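# Pour hazelnuts from bowl into jar, then reset bowl

## Task

Transfer all hazelnuts from the small bowl into the open glass jar; pouring is a valid method. Afterwards the bowl must sit directly on the table, either way up, and the jar must stand upright directly on the table. It fails if the bowl or the jar is released, or drops, while nothing lies within a few millimetres below it. A result that holds only because the robot supports it does not count. Finish by opening the hands and moving them away, without knocking anything off the table.

## Robot and tools

Robot: two arms, left_arm and right_arm, facing each other across a table. Each carries an identical five-finger right hand, so the hands are not mirrored: every axis and number means the same on both. left_arm's base is on the +y side. The names say nothing about image sides.

Scene frame: origin on the table top halfway between the arm bases, table surface at z = 0, +z up. Result lines report each hand point's position in metres and orientation as a wxyz quaternion in this frame, plus velocities in m/s and rad/s. Printed positions can be slightly off, more so at long reach.

Hand point: a point fixed to the palm, 0.05 m in front of it, where the index pad meets the thumb tip in a pinch. Its own axes: +z along the straightened fingers (which extend 0.06 to 0.07 m past it), +y out of the palm, +x across the palm toward the little finger, away from the thumb. Across the palm the hand spans 0.08 m on the little-finger side; on the thumb side 0.02 m with the thumb turned in front of the palm, up to 0.09 m otherwise. A wrist bracket on the little-finger side stands 0.03 m further out along +y than the point and reaches 0.11 m across; it can collide.

Row layout (used by both moving tools): 28 numbers, each in [-1, 1], always for both arms. Order: left_arm/dx, dy, dz, rx, ry, rz, then left_gripper/little, ring, middle, index, thumb_bend, thumb_turn, force_limit, speed; then the same 14 for right_arm/ and right_gripper/. dx..rz are an offset, not a pose: they describe the target relative to the hand point's measured pose at the start of the action (for a call's first action, the last pose any result reported), expressed in the hand point's own axes. Scale: 1.0 = 0.6 m for dx, dy, dz and 180 degrees for the rotation; rx, ry, rz form one rotation vector. Finger targets (little, ring, middle, index, thumb_bend): +1 straight/open, -1 fully curled. thumb_turn: +1 beside the palm, -1 in front of it, facing the fingers. A pinch is roughly index -0.22, thumb_bend -0.75, thumb_turn -0.57. force_limit maps -1..+1 linearly to about 0..10 N fingertip force (0..15 N for the two thumb motors) and only stops closing motion. speed maps -1..+1 to near zero..full (full travel 0.6 s). There is no 'no change' value: to keep a hand as it is, resend its last eight numbers, or before any were sent, its hand_measured six plus hand_force_limit and hand_speed. Resending keeps a grip.

execute_actions(actions): a list of actions; each action is a table of up to 15 rows, one per control step of 1/30 s. If shorter, the last row repeats to fill 15 steps. Every row is an offset from the action's starting pose, not from the row before. Per step the commanded pose is clipped to 100 mm and 16 degrees from the measured pose, so large targets need several actions. An empty list just returns state and images.

move(target, speed, stop_force, blocking): target is one 28-number row as above, offsets measured from the pose in the latest result showing one. Each hand point travels a straight line to its target, both arms finishing together, in 0.5 to 10 s (cut off at 10 s). speed is path top speed in m/s, 0.002 to 0.5, default 0.25; rotation capped at twice that in rad/s. Hand numbers are sent at the start. Paths ignore obstacles and the other arm. stop_force (N, 9 to 40, one value for both arms, not allowed before 0.2 s of scene time) ends an arm's path when its wrist sensor reads that much extra push against the motion for 2 steps; the hand point then backs off two steps and holds. Use it with very low speed, not while rotating, and omit it when moving away from something you press on. blocking=false returns after 0.5 s; then use wait(0) to check, or stop, before sending anything else; it cannot be combined with stop_force. The result adds a 'move:' line: done, off_target, moving, held, contact or fault, plus limits (paced = target clipped, held = a check blocked steps) and each hand point's distance to target.

wait(seconds): 0 to 10; arms hold their last command, a running move continues. stop: brakes a running move. zoom_image(camera, region): camera is cam_low, cam_left_wrist or cam_right_wrist; region [x0, y0, x1, y1] pixels, at most 504x504. Image sizes: cam_low 672x504, wrist cameras 616x616 fisheye. show_instructions: shows the reference pages. finished_scene(scene): ends the scene; call it only once the goal is met and stable.

Result lines: hand_measured, hand_stopped_by (moving, target, force, stalled, fault), hand_load_n (positive when pushed open) list six values in motor order. Loads near zero mean a lost grip. 'Hand target' shows where the controller drives each arm. 'pose unreachable' means a clearance check altered that arm's command. HELD marks steps where an arm's command was held back. Wrist force and torque are in the end effector's axes; noisy, offset up to about 4 N, saturating near 50 N.

Gripping: turn the thumb in front of the palm before approaching; the hand can wrap objects 0.035 to 0.08 m wide, lying across the palm. For a gentle grip close at speed -0.9 or below. Motors lock when they arrive or hit force_limit.

Avoid: pushing stiff arms past a contact (fault stop for 10 s, at 150 N external force or joint load limits 139 N m for the big joints, 26 N m for the wrists), arms hitting or pressing each other anywhere, holding loads long (motor heat, brakes at 85 °C), dropping or slamming the bowl or jar, spilling nuts off the table, and releasing the jar or bowl above the table surface. Loose objects may occasionally be nudged by outside pushes.

Each tool is called as name(argument=value, ...) on one line, values as JSON.

Reference images:

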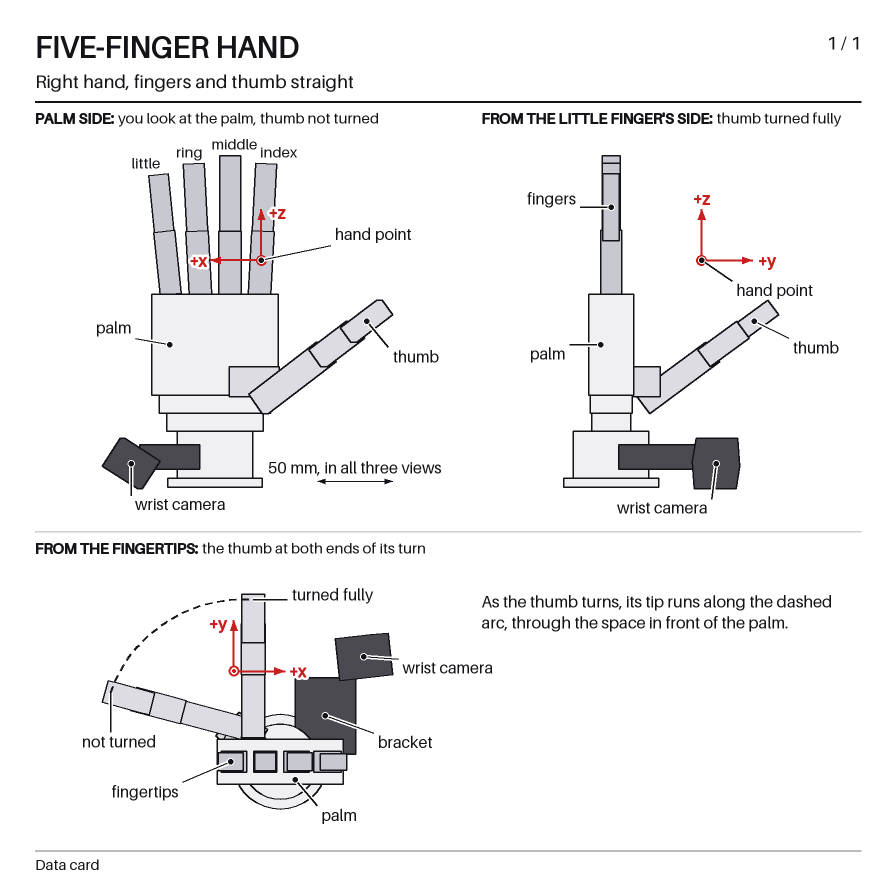

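## Session

execute_actions(actions=[])

Scene clock: 0.00 s.
left_arm: end_effector_position=(+0.2503, +0.5010, +0.4835) hand_measured=(+1.000, +1.000, +1.000, +1.000, +1.000, +1.000) hand_load_n=(+0.0, +0.0, +0.0, +0.0, +0.0, +0.0) hand_stopped_by=(target, target, target, target, target, target) hand_force_limit=0.00 hand_speed=-0.80 end_effector_quat_wxyz=(-0.001, +0.267, +0.964, -0.003) end_effector_velocity=(+0.000, -0.000, +0.000) end_effector_angular_velocity=(+0.000, -0.000, -0.000) | right_arm: end_effector_position=(+0.0875, -0.3077, +0.4790) hand_measured=(+1.000, +1.000, +1.000, +1.000, +1.000, +1.000) hand_load_n=(+0.0, +0.0, +0.0, +0.0, +0.0, +0.0) hand_stopped_by=(target, target, target, target, target, target) hand_force_limit=0.00 hand_speed=-0.80 end_effector_quat_wxyz=(-0.014, -0.339, +0.941, +0.004) end_effector_velocity=(-0.001, -0.000, +0.000) end_effector_angular_velocity=(+0.000, -0.001, +0.001)
Joint positions: left_arm=[ 0.55  -1.751  1.349  1.972  1.577 -1.914] | right_arm=[-1.203 -1.694  1.324  1.969  1.561 -1.868]
Joint velocities: left_arm=[-0.     0.001 -0.001 -0.    -0.     0.   ] | right_arm=[ 0.001 -0.001  0.    -0.     0.    -0.001]
Joint torques (N m, as the arm reports them, + toward a larger angle): no reading
Wrist force (N, on the end effector, along its own x y z axes, offset not removed): no reading
Wrist torque (N m, same axes, about the end effector's origin, offset not removed): no reading
Hand target (left_arm): +0.250, +0.501, +0.483; -0.001, +0.267, +0.964, -0.003
Hand target (right_arm): +0.087, -0.308, +0.479; -0.014, -0.339, +0.941, +0.004

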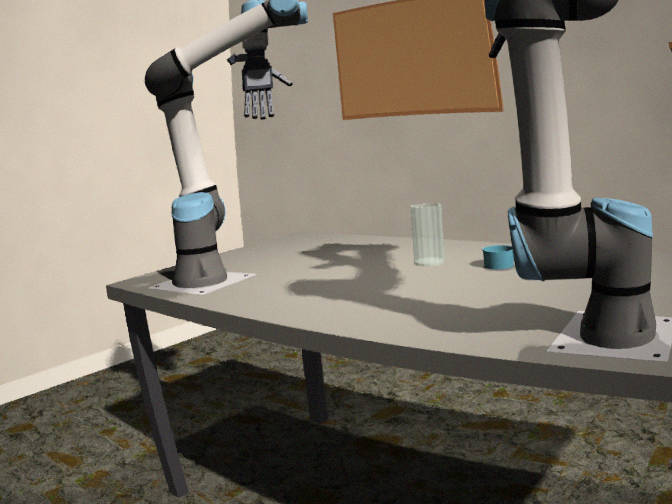

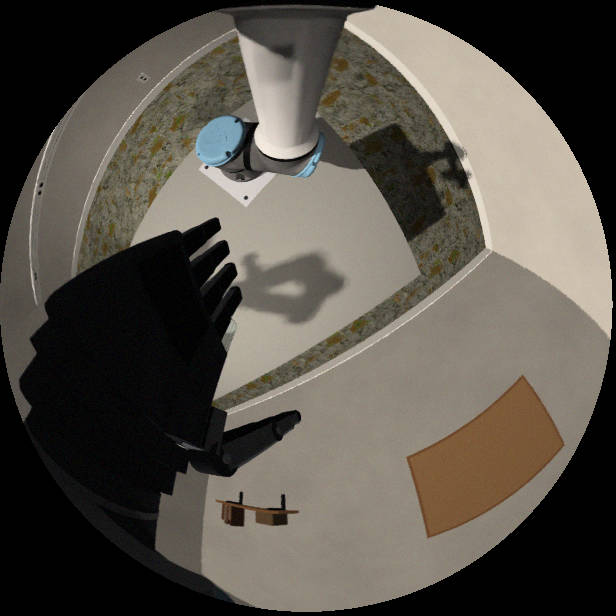

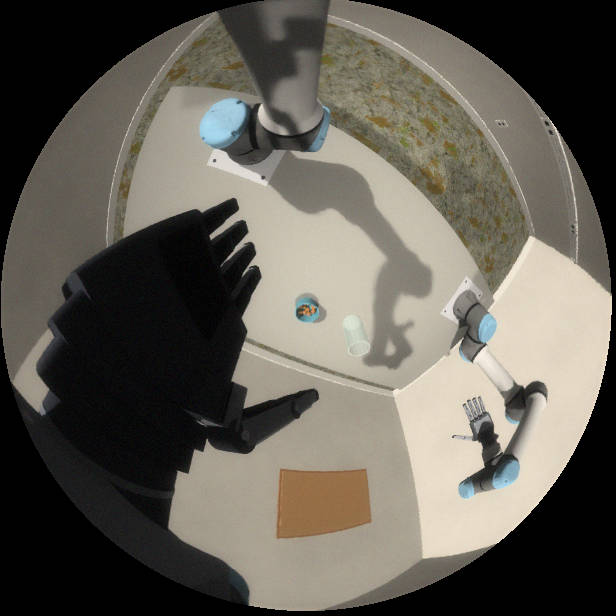

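zoom_image(camera="cam_right_wrist", region=[260, 270, 400, 380])

zoom_image(camera="cam_low", region=[380, 180, 540, 300])

Region (260, 270, 400, 380) of cam_right_wrist's 616x616 image, scaled by 3.600, with more detail than that image has; it fills the top 396 rows of this view, and the rest is white.

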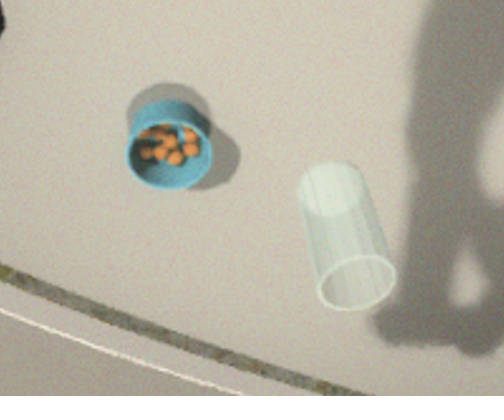

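Region (380, 180, 540, 300) of cam_low's 672x504 image, scaled by 3.150, with more detail than that image has; it fills the top 378 rows of this view, and the rest is white.

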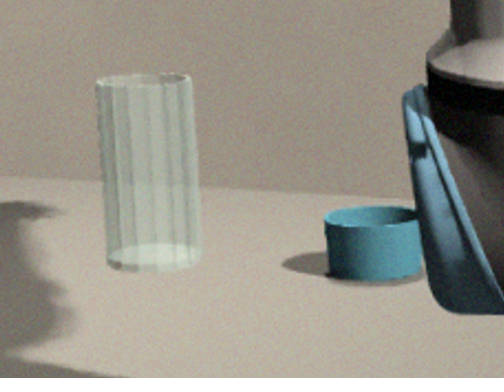

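move(target=[0,0,0,0,0,0,1,1,1,1,1,1,0,-0.8, -0.4,0,0.35,0,0,0,1,1,1,1,1,-1,0,0.5])

Scene clock: 20.47 s.
left_arm: end_effector_position=(+0.2503, +0.5010, +0.4835) hand_measured=(+1.000, +1.000, +1.000, +1.000, +1.000, +1.000) hand_load_n=(+0.0, +0.0, +0.0, +0.0, +0.0, +0.0) hand_stopped_by=(target, target, target, target, target, target) hand_force_limit=0.00 hand_speed=-0.80 end_effector_quat_wxyz=(-0.001, +0.267, +0.964, -0.003) end_effector_velocity=(+0.000, -0.000, -0.000) end_effector_angular_velocity=(+0.002, -0.000, -0.001) | right_arm: end_effector_position=(+0.2660, -0.1553, +0.2633) hand_measured=(+1.000, +1.000, +1.000, +1.000, +1.000, -1.000) hand_load_n=(+0.0, +0.0, +0.0, +0.0, +0.0, +0.0) hand_stopped_by=(target, target, target, target, target, target) hand_force_limit=0.00 hand_speed=0.50 end_effector_quat_wxyz=(-0.014, -0.339, +0.941, +0.004) end_effector_velocity=(+0.002, +0.001, -0.001) end_effector_angular_velocity=(-0.001, -0.000, -0.001)
Joint positions: left_arm=[ 0.55  -1.751  1.349  1.972  1.577 -1.914] | right_arm=[-1.043 -1.149  1.251  1.495  1.557 -1.709]
Joint velocities: left_arm=[-0.     0.001 -0.     0.    -0.001  0.001] | right_arm=[ 0.     0.006 -0.005 -0.001  0.001  0.001]
Joint torques (N m, as the arm reports them, + toward a larger angle): left_arm=[ -1.85  -7.19 -16.84   2.16   0.01   0.45] | right_arm=[ 13.92 -24.31 -26.91   0.65   1.97   1.37]
Wrist force (N, on the end effector, along its own x y z axes, offset not removed): left_arm=[-1.6 0.3 0.7] | right_arm=[-2.3 -0.8 -0.5]
Wrist torque (N m, same axes, about the end effector's origin, offset not removed): left_arm=[0.13 0.13 -0.02] | right_arm=[-0.16 0.51 -0.23]
Hand target (left_arm): +0.250, +0.501, +0.483; -0.001, +0.267, +0.964, -0.003
Hand target (right_arm): +0.266, -0.155, +0.263; -0.014, -0.339, +0.941, +0.004
Off the commanded pose (left_arm): 0.000 m, 0 deg.
Off the commanded pose (right_arm): 0.000 m, 0 deg.
move: done

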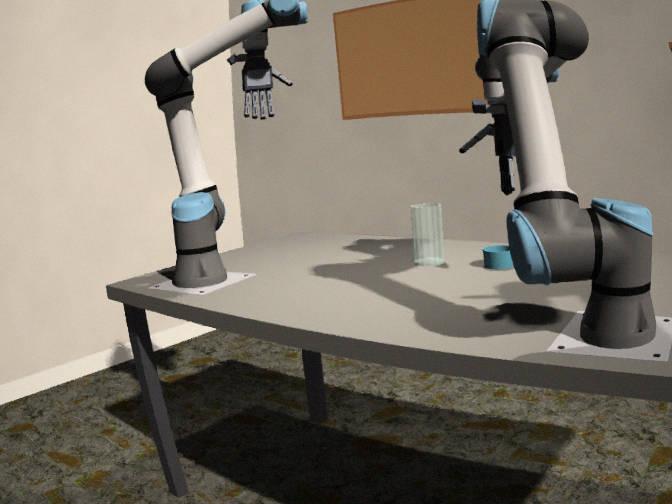

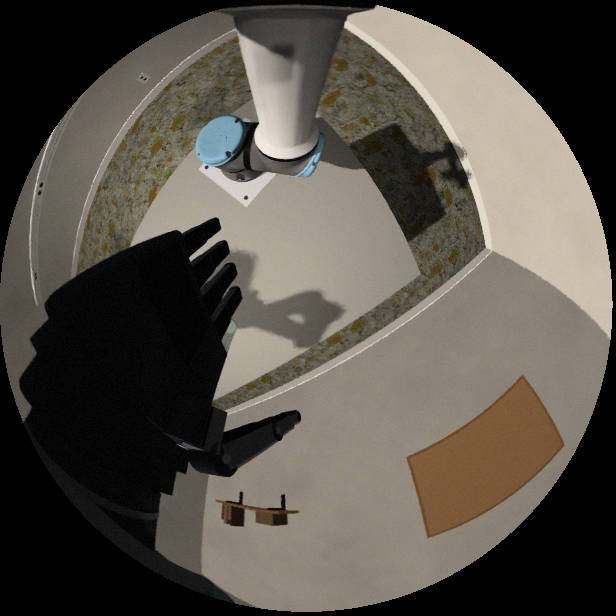

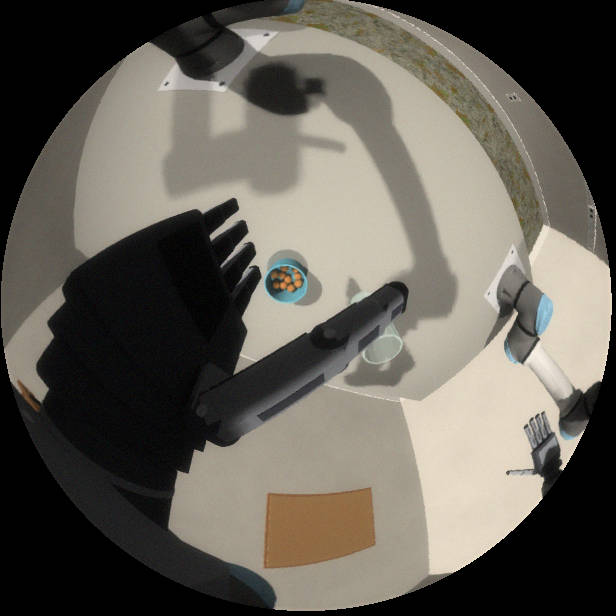

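move(target=[0,0,0,0,0,0,1,1,1,1,1,1,0,-0.8, 0,0,0,0,0,0.72,1,1,1,1,1,-1,0,0.5], speed=0.5)

move(target=[0,0,0,0,0,0,1,1,1,1,1,1,0,-0.8, -0.05,0,0.2,0,0.5,0,1,1,1,1,1,-1,0,0.5], speed=0.4)

Scene clock: 39.47 s.
left_arm: end_effector_position=(+0.2503, +0.5010, +0.4835) hand_measured=(+1.000, +1.000, +1.000, +1.000, +1.000, +1.000) hand_load_n=(+0.0, +0.0, +0.0, +0.0, +0.0, +0.0) hand_stopped_by=(target, target, target, target, target, target) hand_force_limit=0.00 hand_speed=-0.80 end_effector_quat_wxyz=(-0.001, +0.267, +0.964, -0.003) end_effector_velocity=(+0.000, -0.000, +0.000) end_effector_angular_velocity=(+0.001, -0.000, -0.001) | right_arm: end_effector_position=(+0.2661, -0.1551, +0.2634) hand_measured=(+1.000, +1.000, +1.000, +1.000, +1.000, -1.000) hand_load_n=(+0.0, +0.0, +0.0, +0.0, +0.0, +0.0) hand_stopped_by=(target, target, target, target, target, target) hand_force_limit=0.00 hand_speed=0.50 end_effector_quat_wxyz=(-0.010, +0.707, +0.708, -0.011) end_effector_velocity=(+0.001, -0.000, +0.000) end_effector_angular_velocity=(-0.001, -0.002, -0.014)
Joint positions: left_arm=[ 0.55  -1.751  1.349  1.972  1.577 -1.914] | right_arm=[-0.79  -1.056  1.105  1.543  1.55   0.806]
Joint velocities: left_arm=[-0.     0.001 -0.001  0.    -0.001  0.001] | right_arm=[ 0.     0.003 -0.005  0.002  0.001  0.014]
Joint torques (N m, as the arm reports them, + toward a larger angle): left_arm=[ -1.4   -7.77 -17.16   2.07   0.07   0.57] | right_arm=[ 14.35 -28.6  -25.95   4.23   1.9    1.66]
Wrist force (N, on the end effector, along its own x y z axes, offset not removed): left_arm=[-2.2 0.6 1.5] | right_arm=[-1.4 0.7 -1.4]
Wrist torque (N m, same axes, about the end effector's origin, offset not removed): left_arm=[0.01 0.31 -0.17] | right_arm=[0.27 0.36 -0.07]
Hand target (left_arm): +0.250, +0.501, +0.483; -0.001, +0.267, +0.964, -0.003
Hand target (right_arm): +0.266, -0.155, +0.263; -0.010, +0.707, +0.707, -0.011
Off the commanded pose (left_arm): 0.000 m, 0 deg.
Off the commanded pose (right_arm): 0.000 m, 0 deg.
move: done

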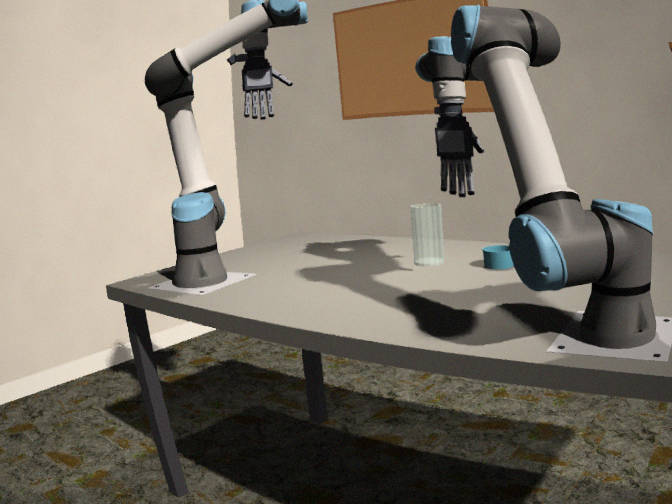

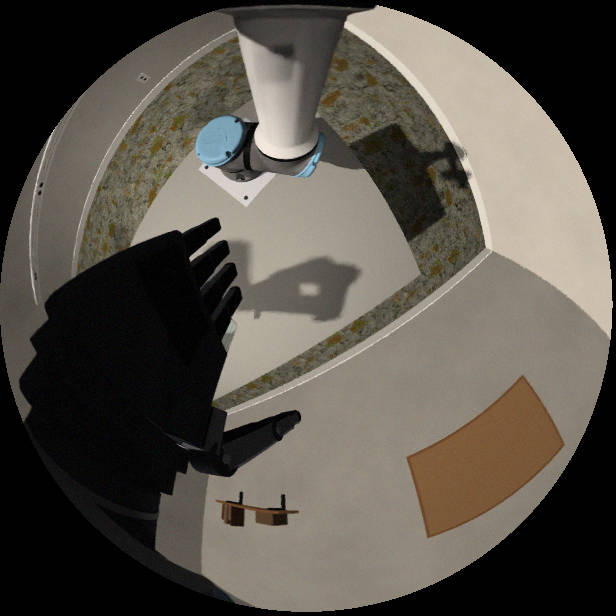

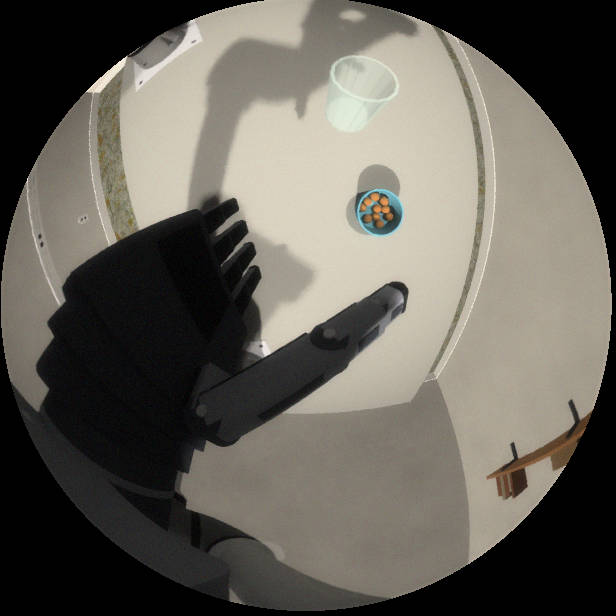

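Scene clock: 42.07 s.
left_arm: end_effector_position=(+0.2503, +0.5010, +0.4835) hand_measured=(+1.000, +1.000, +1.000, +1.000, +1.000, +1.000) hand_load_n=(+0.0, +0.0, +0.0, +0.0, +0.0, +0.0) hand_stopped_by=(target, target, target, target, target, target) hand_force_limit=0.00 hand_speed=-0.80 end_effector_quat_wxyz=(-0.001, +0.267, +0.964, -0.003) end_effector_velocity=(-0.000, +0.000, -0.000) end_effector_angular_velocity=(+0.001, +0.000, +0.001) | right_arm: end_effector_position=(+0.2626, -0.1864, +0.1432) hand_measured=(+1.000, +1.000, +1.000, +1.000, +1.000, -1.000) hand_load_n=(+0.0, +0.0, +0.0, +0.0, +0.0, +0.0) hand_stopped_by=(target, target, target, target, target, target) hand_force_limit=0.00 hand_speed=0.50 end_effector_quat_wxyz=(-0.511, +0.503, +0.501, +0.484) end_effector_velocity=(-0.000, -0.000, -0.002) end_effector_angular_velocity=(+0.012, +0.002, +0.002)
Joint positions: left_arm=[ 0.55  -1.751  1.349  1.972  1.577 -1.914] | right_arm=[-1.567 -1.206  2.268  0.108  0.01   0.43 ]
Joint velocities: left_arm=[-0.    -0.     0.001  0.001 -0.    -0.001] | right_arm=[-0.003 -0.004  0.005 -0.056 -0.013  0.056]
Joint torques (N m, as the arm reports them, + toward a larger angle): left_arm=[ -1.93  -7.86 -16.94   1.86  -0.06   0.56] | right_arm=[-14.92 -29.56  -1.31   0.3   -2.86   1.47]
Wrist force (N, on the end effector, along its own x y z axes, offset not removed): left_arm=[-0.5 -0.9 2.4] | right_arm=[2.8 3.1 -0.6]
Wrist torque (N m, same axes, about the end effector's origin, offset not removed): left_arm=[-0.25 -0.04 -0.24] | right_arm=[0.48 -0.43 0.27]
Hand target (left_arm): +0.250, +0.501, +0.483; -0.001, +0.267, +0.964, -0.003
Hand target (right_arm): +0.263, -0.186, +0.143; +0.511, -0.503, -0.501, -0.484
Off the commanded pose (left_arm): 0.000 m, 0 deg.
Off the commanded pose (right_arm): 0.001 m, 1 deg.
move: done

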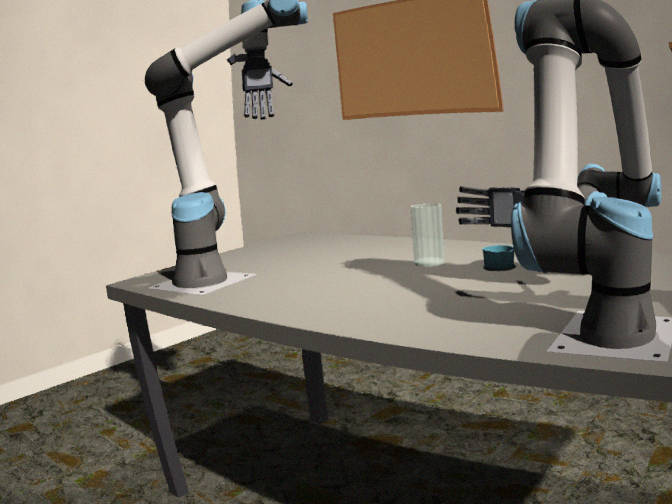

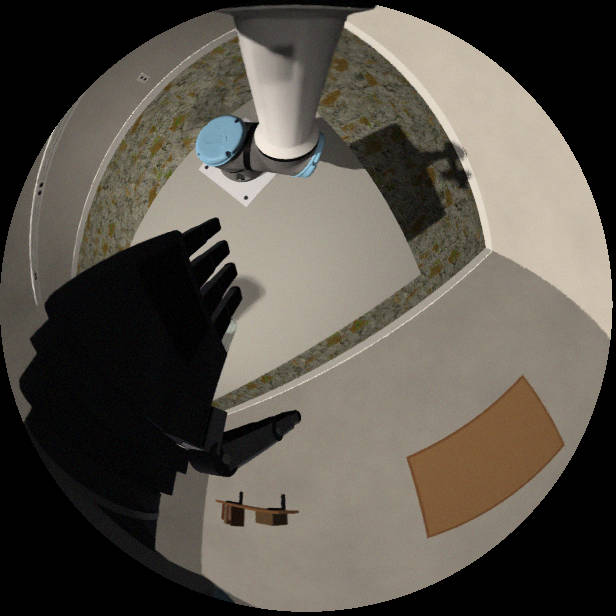

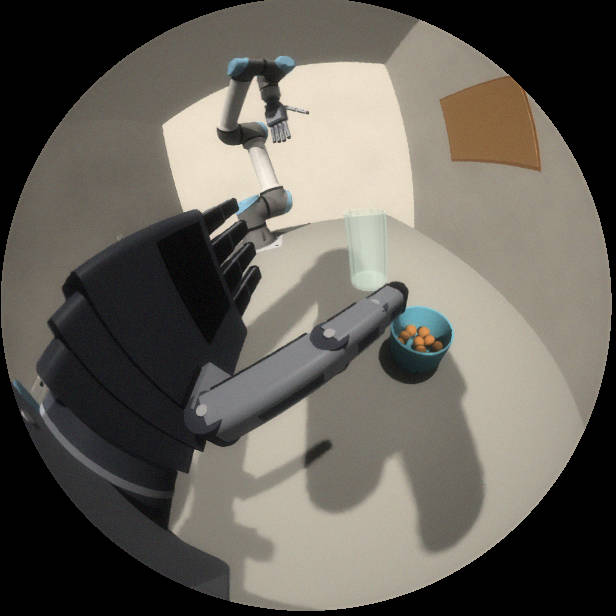

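move(target=[0,0,0,0,0,0,1,1,1,1,1,1,0,-0.8, 0,0.11,0.09,-0.28,-0.03,0,1,1,1,1,1,-1,0,0.5], speed=0.15)

Scene clock: 49.97 s.
left_arm: end_effector_position=(+0.2503, +0.5010, +0.4835) hand_measured=(+1.000, +1.000, +1.000, +1.000, +1.000, +1.000) hand_load_n=(+0.0, +0.0, +0.0, +0.0, +0.0, +0.0) hand_stopped_by=(target, target, target, target, target, target) hand_force_limit=0.00 hand_speed=-0.80 end_effector_quat_wxyz=(-0.001, +0.267, +0.964, -0.003) end_effector_velocity=(-0.000, +0.000, -0.000) end_effector_angular_velocity=(+0.001, +0.001, -0.001) | right_arm: end_effector_position=(+0.3268, -0.1306, +0.1413) hand_measured=(+1.000, +1.000, +1.000, +1.000, +1.000, -1.000) hand_load_n=(+0.0, +0.0, +0.0, +0.0, +0.0, +0.0) hand_stopped_by=(target, target, target, target, target, target) hand_force_limit=0.00 hand_speed=0.50 end_effector_quat_wxyz=(-0.226, +0.694, +0.271, +0.628) end_effector_velocity=(+0.002, +0.001, +0.000) end_effector_angular_velocity=(-0.002, -0.000, -0.016)
Joint positions: left_arm=[ 0.55  -1.751  1.349  1.972  1.577 -1.914] | right_arm=[-0.801 -1.393  2.202 -0.698  1.65   1.553]
Joint velocities: left_arm=[ 0.    -0.     0.002  0.    -0.     0.001] | right_arm=[ 0.01   0.008 -0.012  0.005  0.026  0.001]
Joint torques (N m, as the arm reports them, + toward a larger angle): left_arm=[ -1.57  -7.51 -16.47   2.03   0.14   0.58] | right_arm=[ 13.93 -12.87 -25.67   0.13   2.11   1.27]
Wrist force (N, on the end effector, along its own x y z axes, offset not removed): left_arm=[0.3 2.2 -0.4] | right_arm=[1.7 -2.3 4.0]
Wrist torque (N m, same axes, about the end effector's origin, offset not removed): left_arm=[0.33 -0.23 0.03] | right_arm=[-0.67 -0.46 -0.13]
Hand target (left_arm): +0.250, +0.501, +0.483; -0.001, +0.267, +0.964, -0.003
Hand target (right_arm): +0.327, -0.130, +0.141; -0.225, +0.695, +0.270, +0.628
Off the commanded pose (left_arm): 0.000 m, 0 deg.
Off the commanded pose (right_arm): 0.001 m, 0 deg.
move: done

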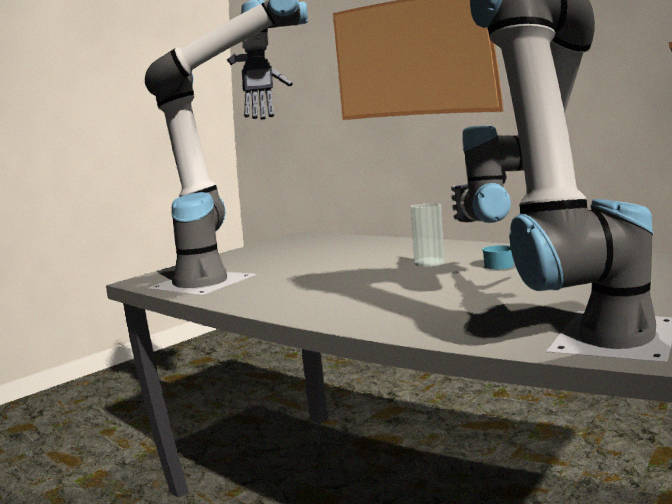

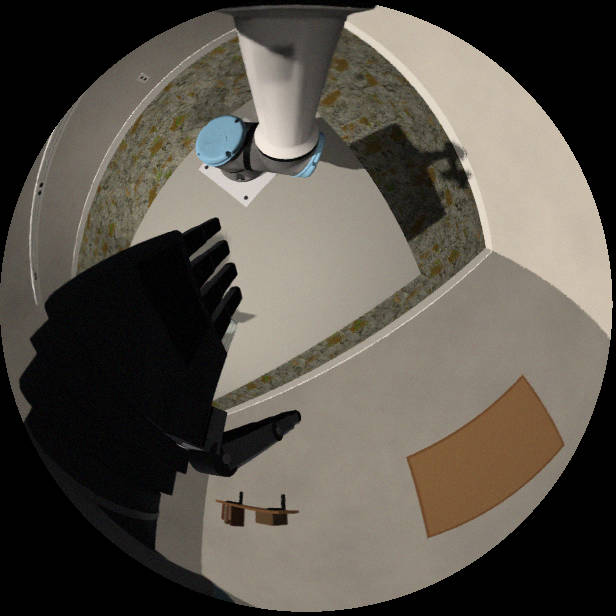

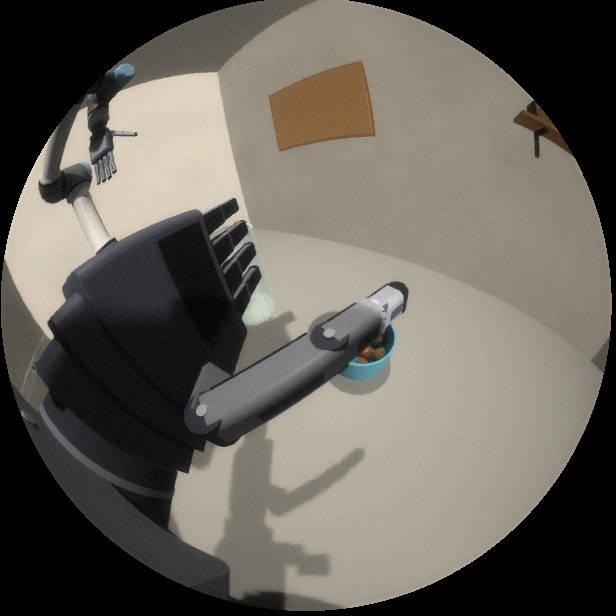

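move(target=[0,0,0,0,0,0,1,1,1,1,1,1,0,-0.8, -0.19,0.05,-0.05,0,0.018,0,1,1,1,1,1,-1,0,0.5], speed=0.12)

Scene clock: 53.07 s.
left_arm: end_effector_position=(+0.2503, +0.5010, +0.4835) hand_measured=(+1.000, +1.000, +1.000, +1.000, +1.000, +1.000) hand_load_n=(+0.0, +0.0, +0.0, +0.0, +0.0, +0.0) hand_stopped_by=(target, target, target, target, target, target) hand_force_limit=0.00 hand_speed=-0.80 end_effector_quat_wxyz=(-0.001, +0.267, +0.964, -0.003) end_effector_velocity=(-0.000, +0.000, +0.001) end_effector_angular_velocity=(-0.002, -0.002, -0.000) | right_arm: end_effector_position=(+0.3166, -0.1832, +0.0322) hand_measured=(+1.000, +1.000, +1.000, +1.000, +1.000, -1.000) hand_load_n=(+0.0, +0.0, +0.0, +0.0, +0.0, +0.0) hand_stopped_by=(target, target, target, target, target, target) hand_force_limit=0.00 hand_speed=0.50 end_effector_quat_wxyz=(-0.233, +0.676, +0.264, +0.647) end_effector_velocity=(+0.000, -0.001, -0.002) end_effector_angular_velocity=(+0.003, -0.003, +0.001)
Joint positions: left_arm=[ 0.55  -1.751  1.349  1.972  1.577 -1.914] | right_arm=[-0.906 -1.156  2.446 -1.236  1.544  1.543]
Joint velocities: left_arm=[-0.    -0.002 -0.001  0.    -0.     0.   ] | right_arm=[-0.003  0.008  0.004 -0.016 -0.004 -0.   ]
Joint torques (N m, as the arm reports them, + toward a larger angle): left_arm=[ -1.95  -7.45 -17.8    1.97   0.22   0.63] | right_arm=[-13.96 -14.4   -1.76  -3.58  -1.56  -1.24]
Wrist force (N, on the end effector, along its own x y z axes, offset not removed): left_arm=[1.3 -1.7 0.5] | right_arm=[2.9 1.9 0.2]
Wrist torque (N m, same axes, about the end effector's origin, offset not removed): left_arm=[-0.11 -0.42 -0.09] | right_arm=[0.36 -0.56 0.23]
Hand target (left_arm): +0.250, +0.501, +0.483; -0.001, +0.267, +0.964, -0.003
Hand target (right_arm): +0.317, -0.183, +0.032; -0.233, +0.676, +0.264, +0.647
Off the commanded pose (left_arm): 0.000 m, 0 deg.
Off the commanded pose (right_arm): 0.000 m, 0 deg.
move: done

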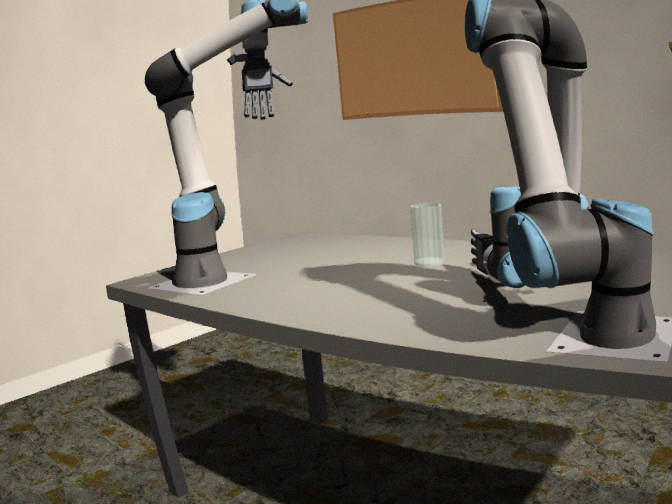

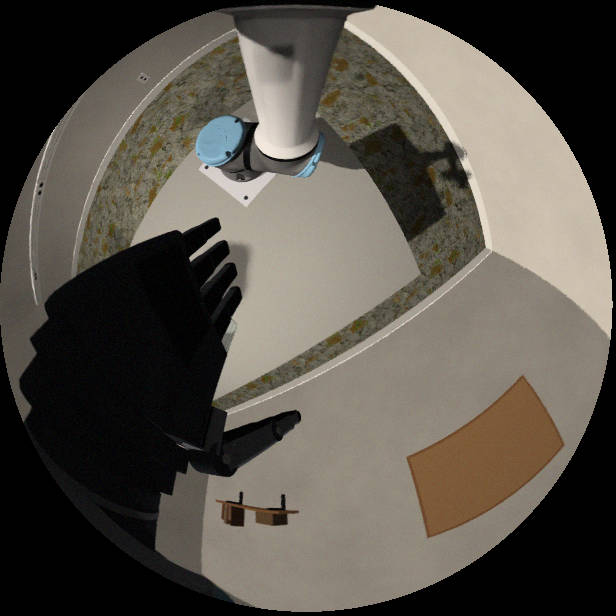

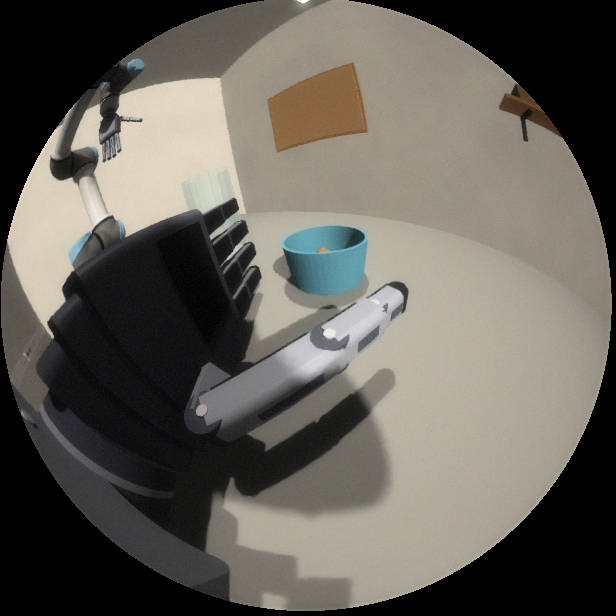

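move(target=[0,0,0,0,0,0,1,1,1,1,1,1,0,-0.8, -0.009,0.03,0.1,0,0,0,1,1,1,1,1,-1,0,0.5], speed=0.06)

Scene clock: 56.90 s.
left_arm: end_effector_position=(+0.2503, +0.5010, +0.4835) hand_measured=(+1.000, +1.000, +1.000, +1.000, +1.000, +1.000) hand_load_n=(+0.0, +0.0, +0.0, +0.0, +0.0, +0.0) hand_stopped_by=(target, target, target, target, target, target) hand_force_limit=0.00 hand_speed=-0.80 end_effector_quat_wxyz=(-0.001, +0.267, +0.964, -0.003) end_effector_velocity=(+0.000, +0.000, -0.000) end_effector_angular_velocity=(+0.001, -0.001, -0.001) | right_arm: end_effector_position=(+0.3732, -0.1576, +0.0240) hand_measured=(+1.000, +1.000, +1.000, +1.000, +1.000, -1.000) hand_load_n=(+0.0, +0.0, +0.0, +0.0, +0.0, +0.0) hand_stopped_by=(target, target, target, target, target, target) hand_force_limit=0.00 hand_speed=0.50 end_effector_quat_wxyz=(-0.233, +0.676, +0.264, +0.647) end_effector_velocity=(+0.002, +0.001, -0.001) end_effector_angular_velocity=(-0.001, +0.001, +0.000)
Joint positions: left_arm=[ 0.55  -1.751  1.349  1.972  1.577 -1.914] | right_arm=[-0.955 -1.074  2.304 -1.176  1.494  1.54 ]
Joint velocities: left_arm=[-0.    -0.001  0.002 -0.    -0.001  0.001] | right_arm=[-0.002  0.003 -0.005  0.003 -0.003 -0.   ]
Joint torques (N m, as the arm reports them, + toward a larger angle): left_arm=[ -1.22  -7.37 -17.     1.97  -0.08   0.61] | right_arm=[-15.25 -17.43 -15.88   0.26  -1.86  -1.24]
Wrist force (N, on the end effector, along its own x y z axes, offset not removed): left_arm=[2.6 2.8 2.1] | right_arm=[-3.2 -1.4 2.2]
Wrist torque (N m, same axes, about the end effector's origin, offset not removed): left_arm=[0.45 -0.48 0.26] | right_arm=[-0.36 0.47 -0.15]
Hand target (left_arm): +0.250, +0.501, +0.483; -0.001, +0.267, +0.964, -0.003
Hand target (right_arm): +0.373, -0.158, +0.024; -0.233, +0.676, +0.264, +0.647
Off the commanded pose (left_arm): 0.000 m, 0 deg.
Off the commanded pose (right_arm): 0.000 m, 0 deg.
move: done

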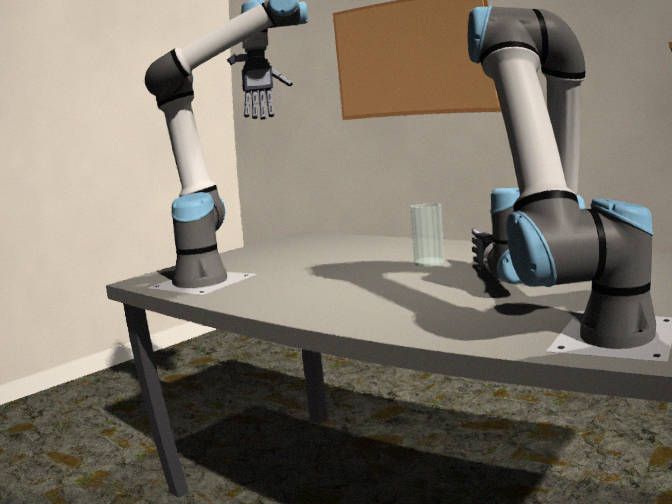

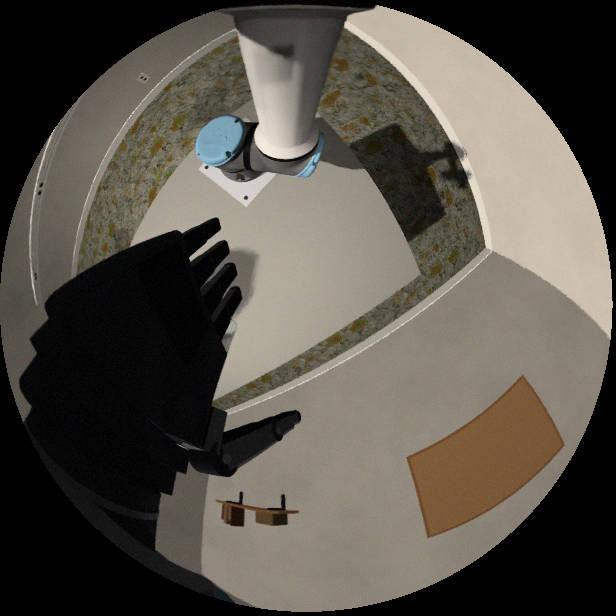

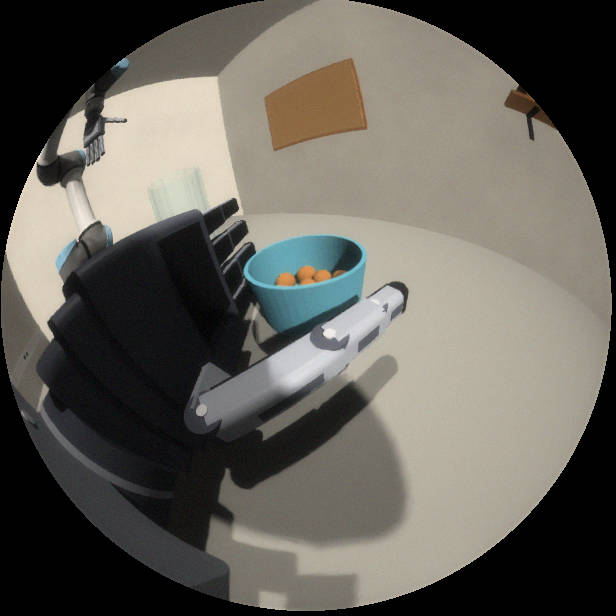

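move(target=[0,0,0,0,0,0,1,1,1,1,1,1,0,-0.8, 0.002,0,0.04,0,0,0,1,1,1,1,1,-1,0,0.5], speed=0.03)

move(target=[0,0,0,0,0,0,1,1,1,1,1,1,0,-0.8, 0,0,0,0,0,0,1,1,-0.6,-0.6,1,-1,0.2,-0.6])

Scene clock: 61.10 s.
left_arm: end_effector_position=(+0.2503, +0.5010, +0.4835) hand_measured=(+1.000, +1.000, +1.000, +1.000, +1.000, +1.000) hand_load_n=(+0.0, +0.0, +0.0, +0.0, +0.0, +0.0) hand_stopped_by=(target, target, target, target, target, target) hand_force_limit=0.00 hand_speed=-0.80 end_effector_quat_wxyz=(-0.001, +0.267, +0.964, -0.003) end_effector_velocity=(-0.000, -0.000, +0.000) end_effector_angular_velocity=(-0.001, -0.000, -0.000) | right_arm: end_effector_position=(+0.3911, -0.1420, +0.0239) hand_measured=(+1.000, +1.000, +1.000, +1.000, +1.000, -1.000) hand_load_n=(+0.0, +0.0, +0.0, +0.0, +0.0, +0.0) hand_stopped_by=(target, target, target, target, target, target) hand_force_limit=0.00 hand_speed=0.50 end_effector_quat_wxyz=(-0.233, +0.676, +0.264, +0.647) end_effector_velocity=(+0.002, +0.001, +0.000) end_effector_angular_velocity=(+0.001, -0.001, -0.002)
Joint positions: left_arm=[ 0.55  -1.751  1.349  1.972  1.577 -1.914] | right_arm=[-0.95  -1.047  2.238 -1.136  1.499  1.541]
Joint velocities: left_arm=[ 0.    -0.    -0.001 -0.     0.001  0.   ] | right_arm=[ 0.     0.002 -0.007  0.004  0.003  0.   ]
Joint torques (N m, as the arm reports them, + toward a larger angle): left_arm=[ -2.17  -7.22 -15.89   2.1    0.05   0.62] | right_arm=[ 14.16 -20.24 -19.1    0.1    1.9    1.46]
Wrist force (N, on the end effector, along its own x y z axes, offset not removed): left_arm=[4.3 1.2 1.0] | right_arm=[-0.9 1.5 1.0]
Wrist torque (N m, same axes, about the end effector's origin, offset not removed): left_arm=[0.26 -0.73 0.07] | right_arm=[0.01 0.27 -0.13]
Hand target (left_arm): +0.250, +0.501, +0.483; -0.001, +0.267, +0.964, -0.003
Hand target (right_arm): +0.391, -0.142, +0.024; -0.233, +0.676, +0.264, +0.647
Off the commanded pose (left_arm): 0.000 m, 0 deg.
Off the commanded pose (right_arm): 0.000 m, 0 deg.
move: done

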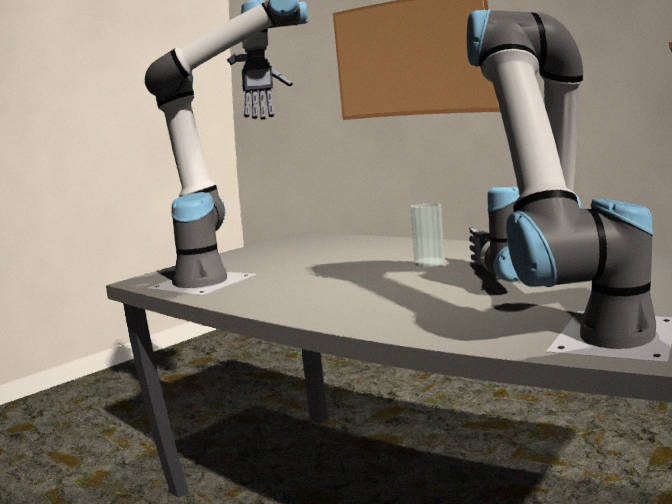

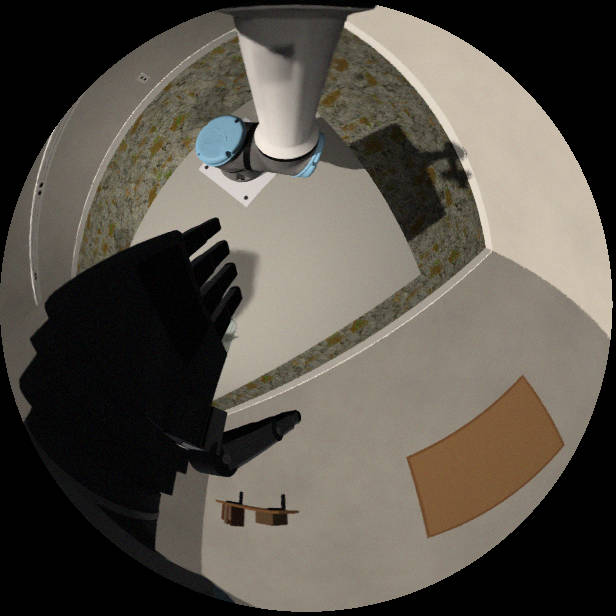

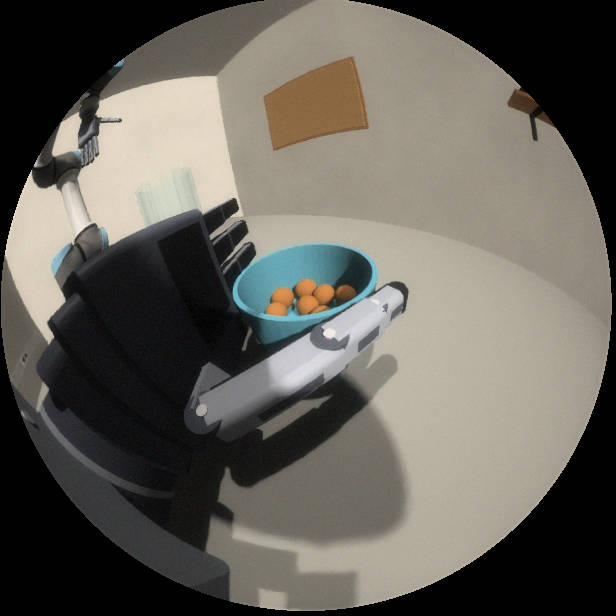

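Scene clock: 62.27 s.
left_arm: end_effector_position=(+0.2503, +0.5010, +0.4835) hand_measured=(+1.000, +1.000, +1.000, +1.000, +1.000, +1.000) hand_load_n=(+0.0, +0.0, +0.0, +0.0, +0.0, +0.0) hand_stopped_by=(target, target, target, target, target, target) hand_force_limit=0.00 hand_speed=-0.80 end_effector_quat_wxyz=(-0.001, +0.267, +0.964, -0.003) end_effector_velocity=(-0.000, +0.000, +0.000) end_effector_angular_velocity=(-0.001, -0.001, -0.001) | right_arm: end_effector_position=(+0.3911, -0.1420, +0.0239) hand_measured=(+1.000, +1.000, +0.426, +0.404, +1.002, -1.000) hand_load_n=(+0.0, +0.0, +4.0, +7.0, +2.5, +0.5) hand_stopped_by=(target, target, force, force, target, target) hand_force_limit=0.20 hand_speed=-0.60 end_effector_quat_wxyz=(-0.233, +0.676, +0.264, +0.647) end_effector_velocity=(+0.000, +0.000, +0.002) end_effector_angular_velocity=(+0.002, -0.002, -0.001)
Joint positions: left_arm=[ 0.55  -1.751  1.349  1.972  1.577 -1.914] | right_arm=[-0.95  -1.047  2.238 -1.136  1.499  1.541]
Joint velocities: left_arm=[ 0.    -0.001 -0.    -0.    -0.     0.001] | right_arm=[-0.    -0.003  0.     0.001  0.001  0.   ]
Joint torques (N m, as the arm reports them, + toward a larger angle): left_arm=[ -1.58  -7.41 -16.33   2.08  -0.07   0.54] | right_arm=[  9.4  -35.69  -4.77  -3.21   0.12   1.18]
Wrist force (N, on the end effector, along its own x y z axes, offset not removed): left_arm=[-0.2 -1.2 -2.1] | right_arm=[-1.2 -0.3 1.5]
Wrist torque (N m, same axes, about the end effector's origin, offset not removed): left_arm=[0.20 -0.09 -0.03] | right_arm=[-0.27 -0.07 -0.02]
Hand target (left_arm): +0.250, +0.501, +0.483; -0.001, +0.267, +0.964, -0.003
Hand target (right_arm): +0.391, -0.142, +0.024; -0.233, +0.676, +0.264, +0.647
Off the commanded pose (left_arm): 0.000 m, 0 deg.
Off the commanded pose (right_arm): 0.000 m, 0 deg.
move: done

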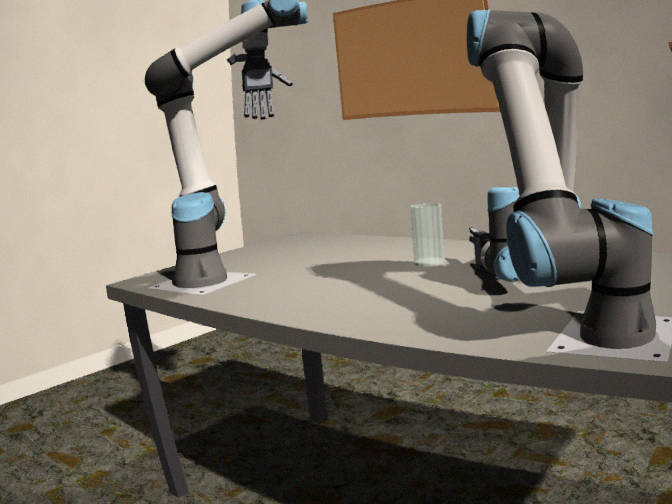

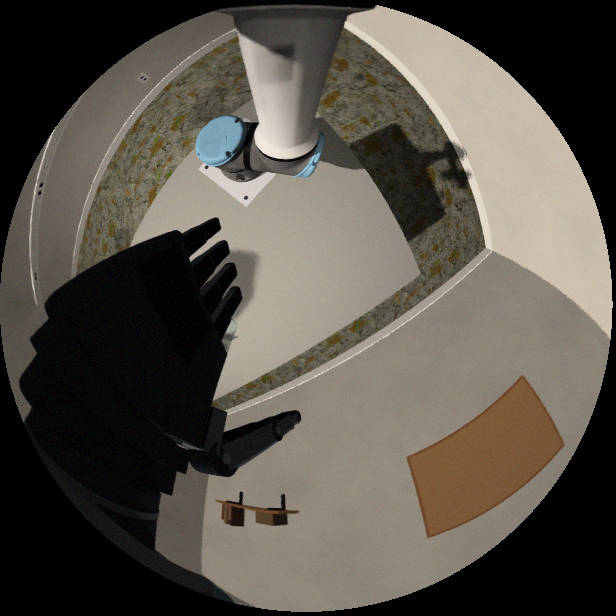

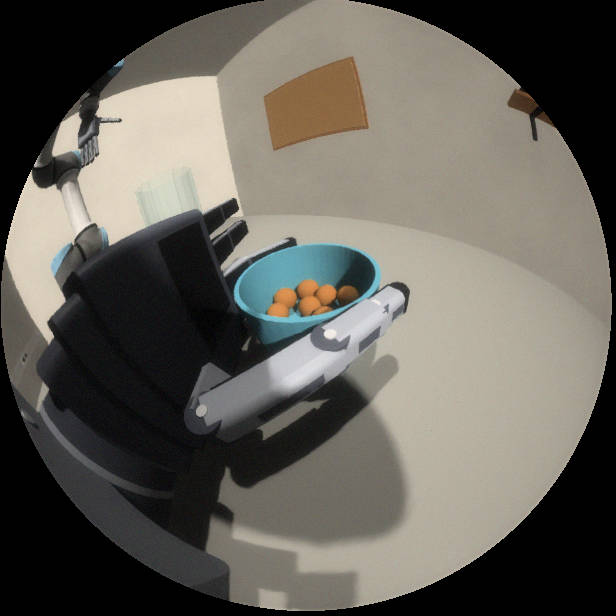

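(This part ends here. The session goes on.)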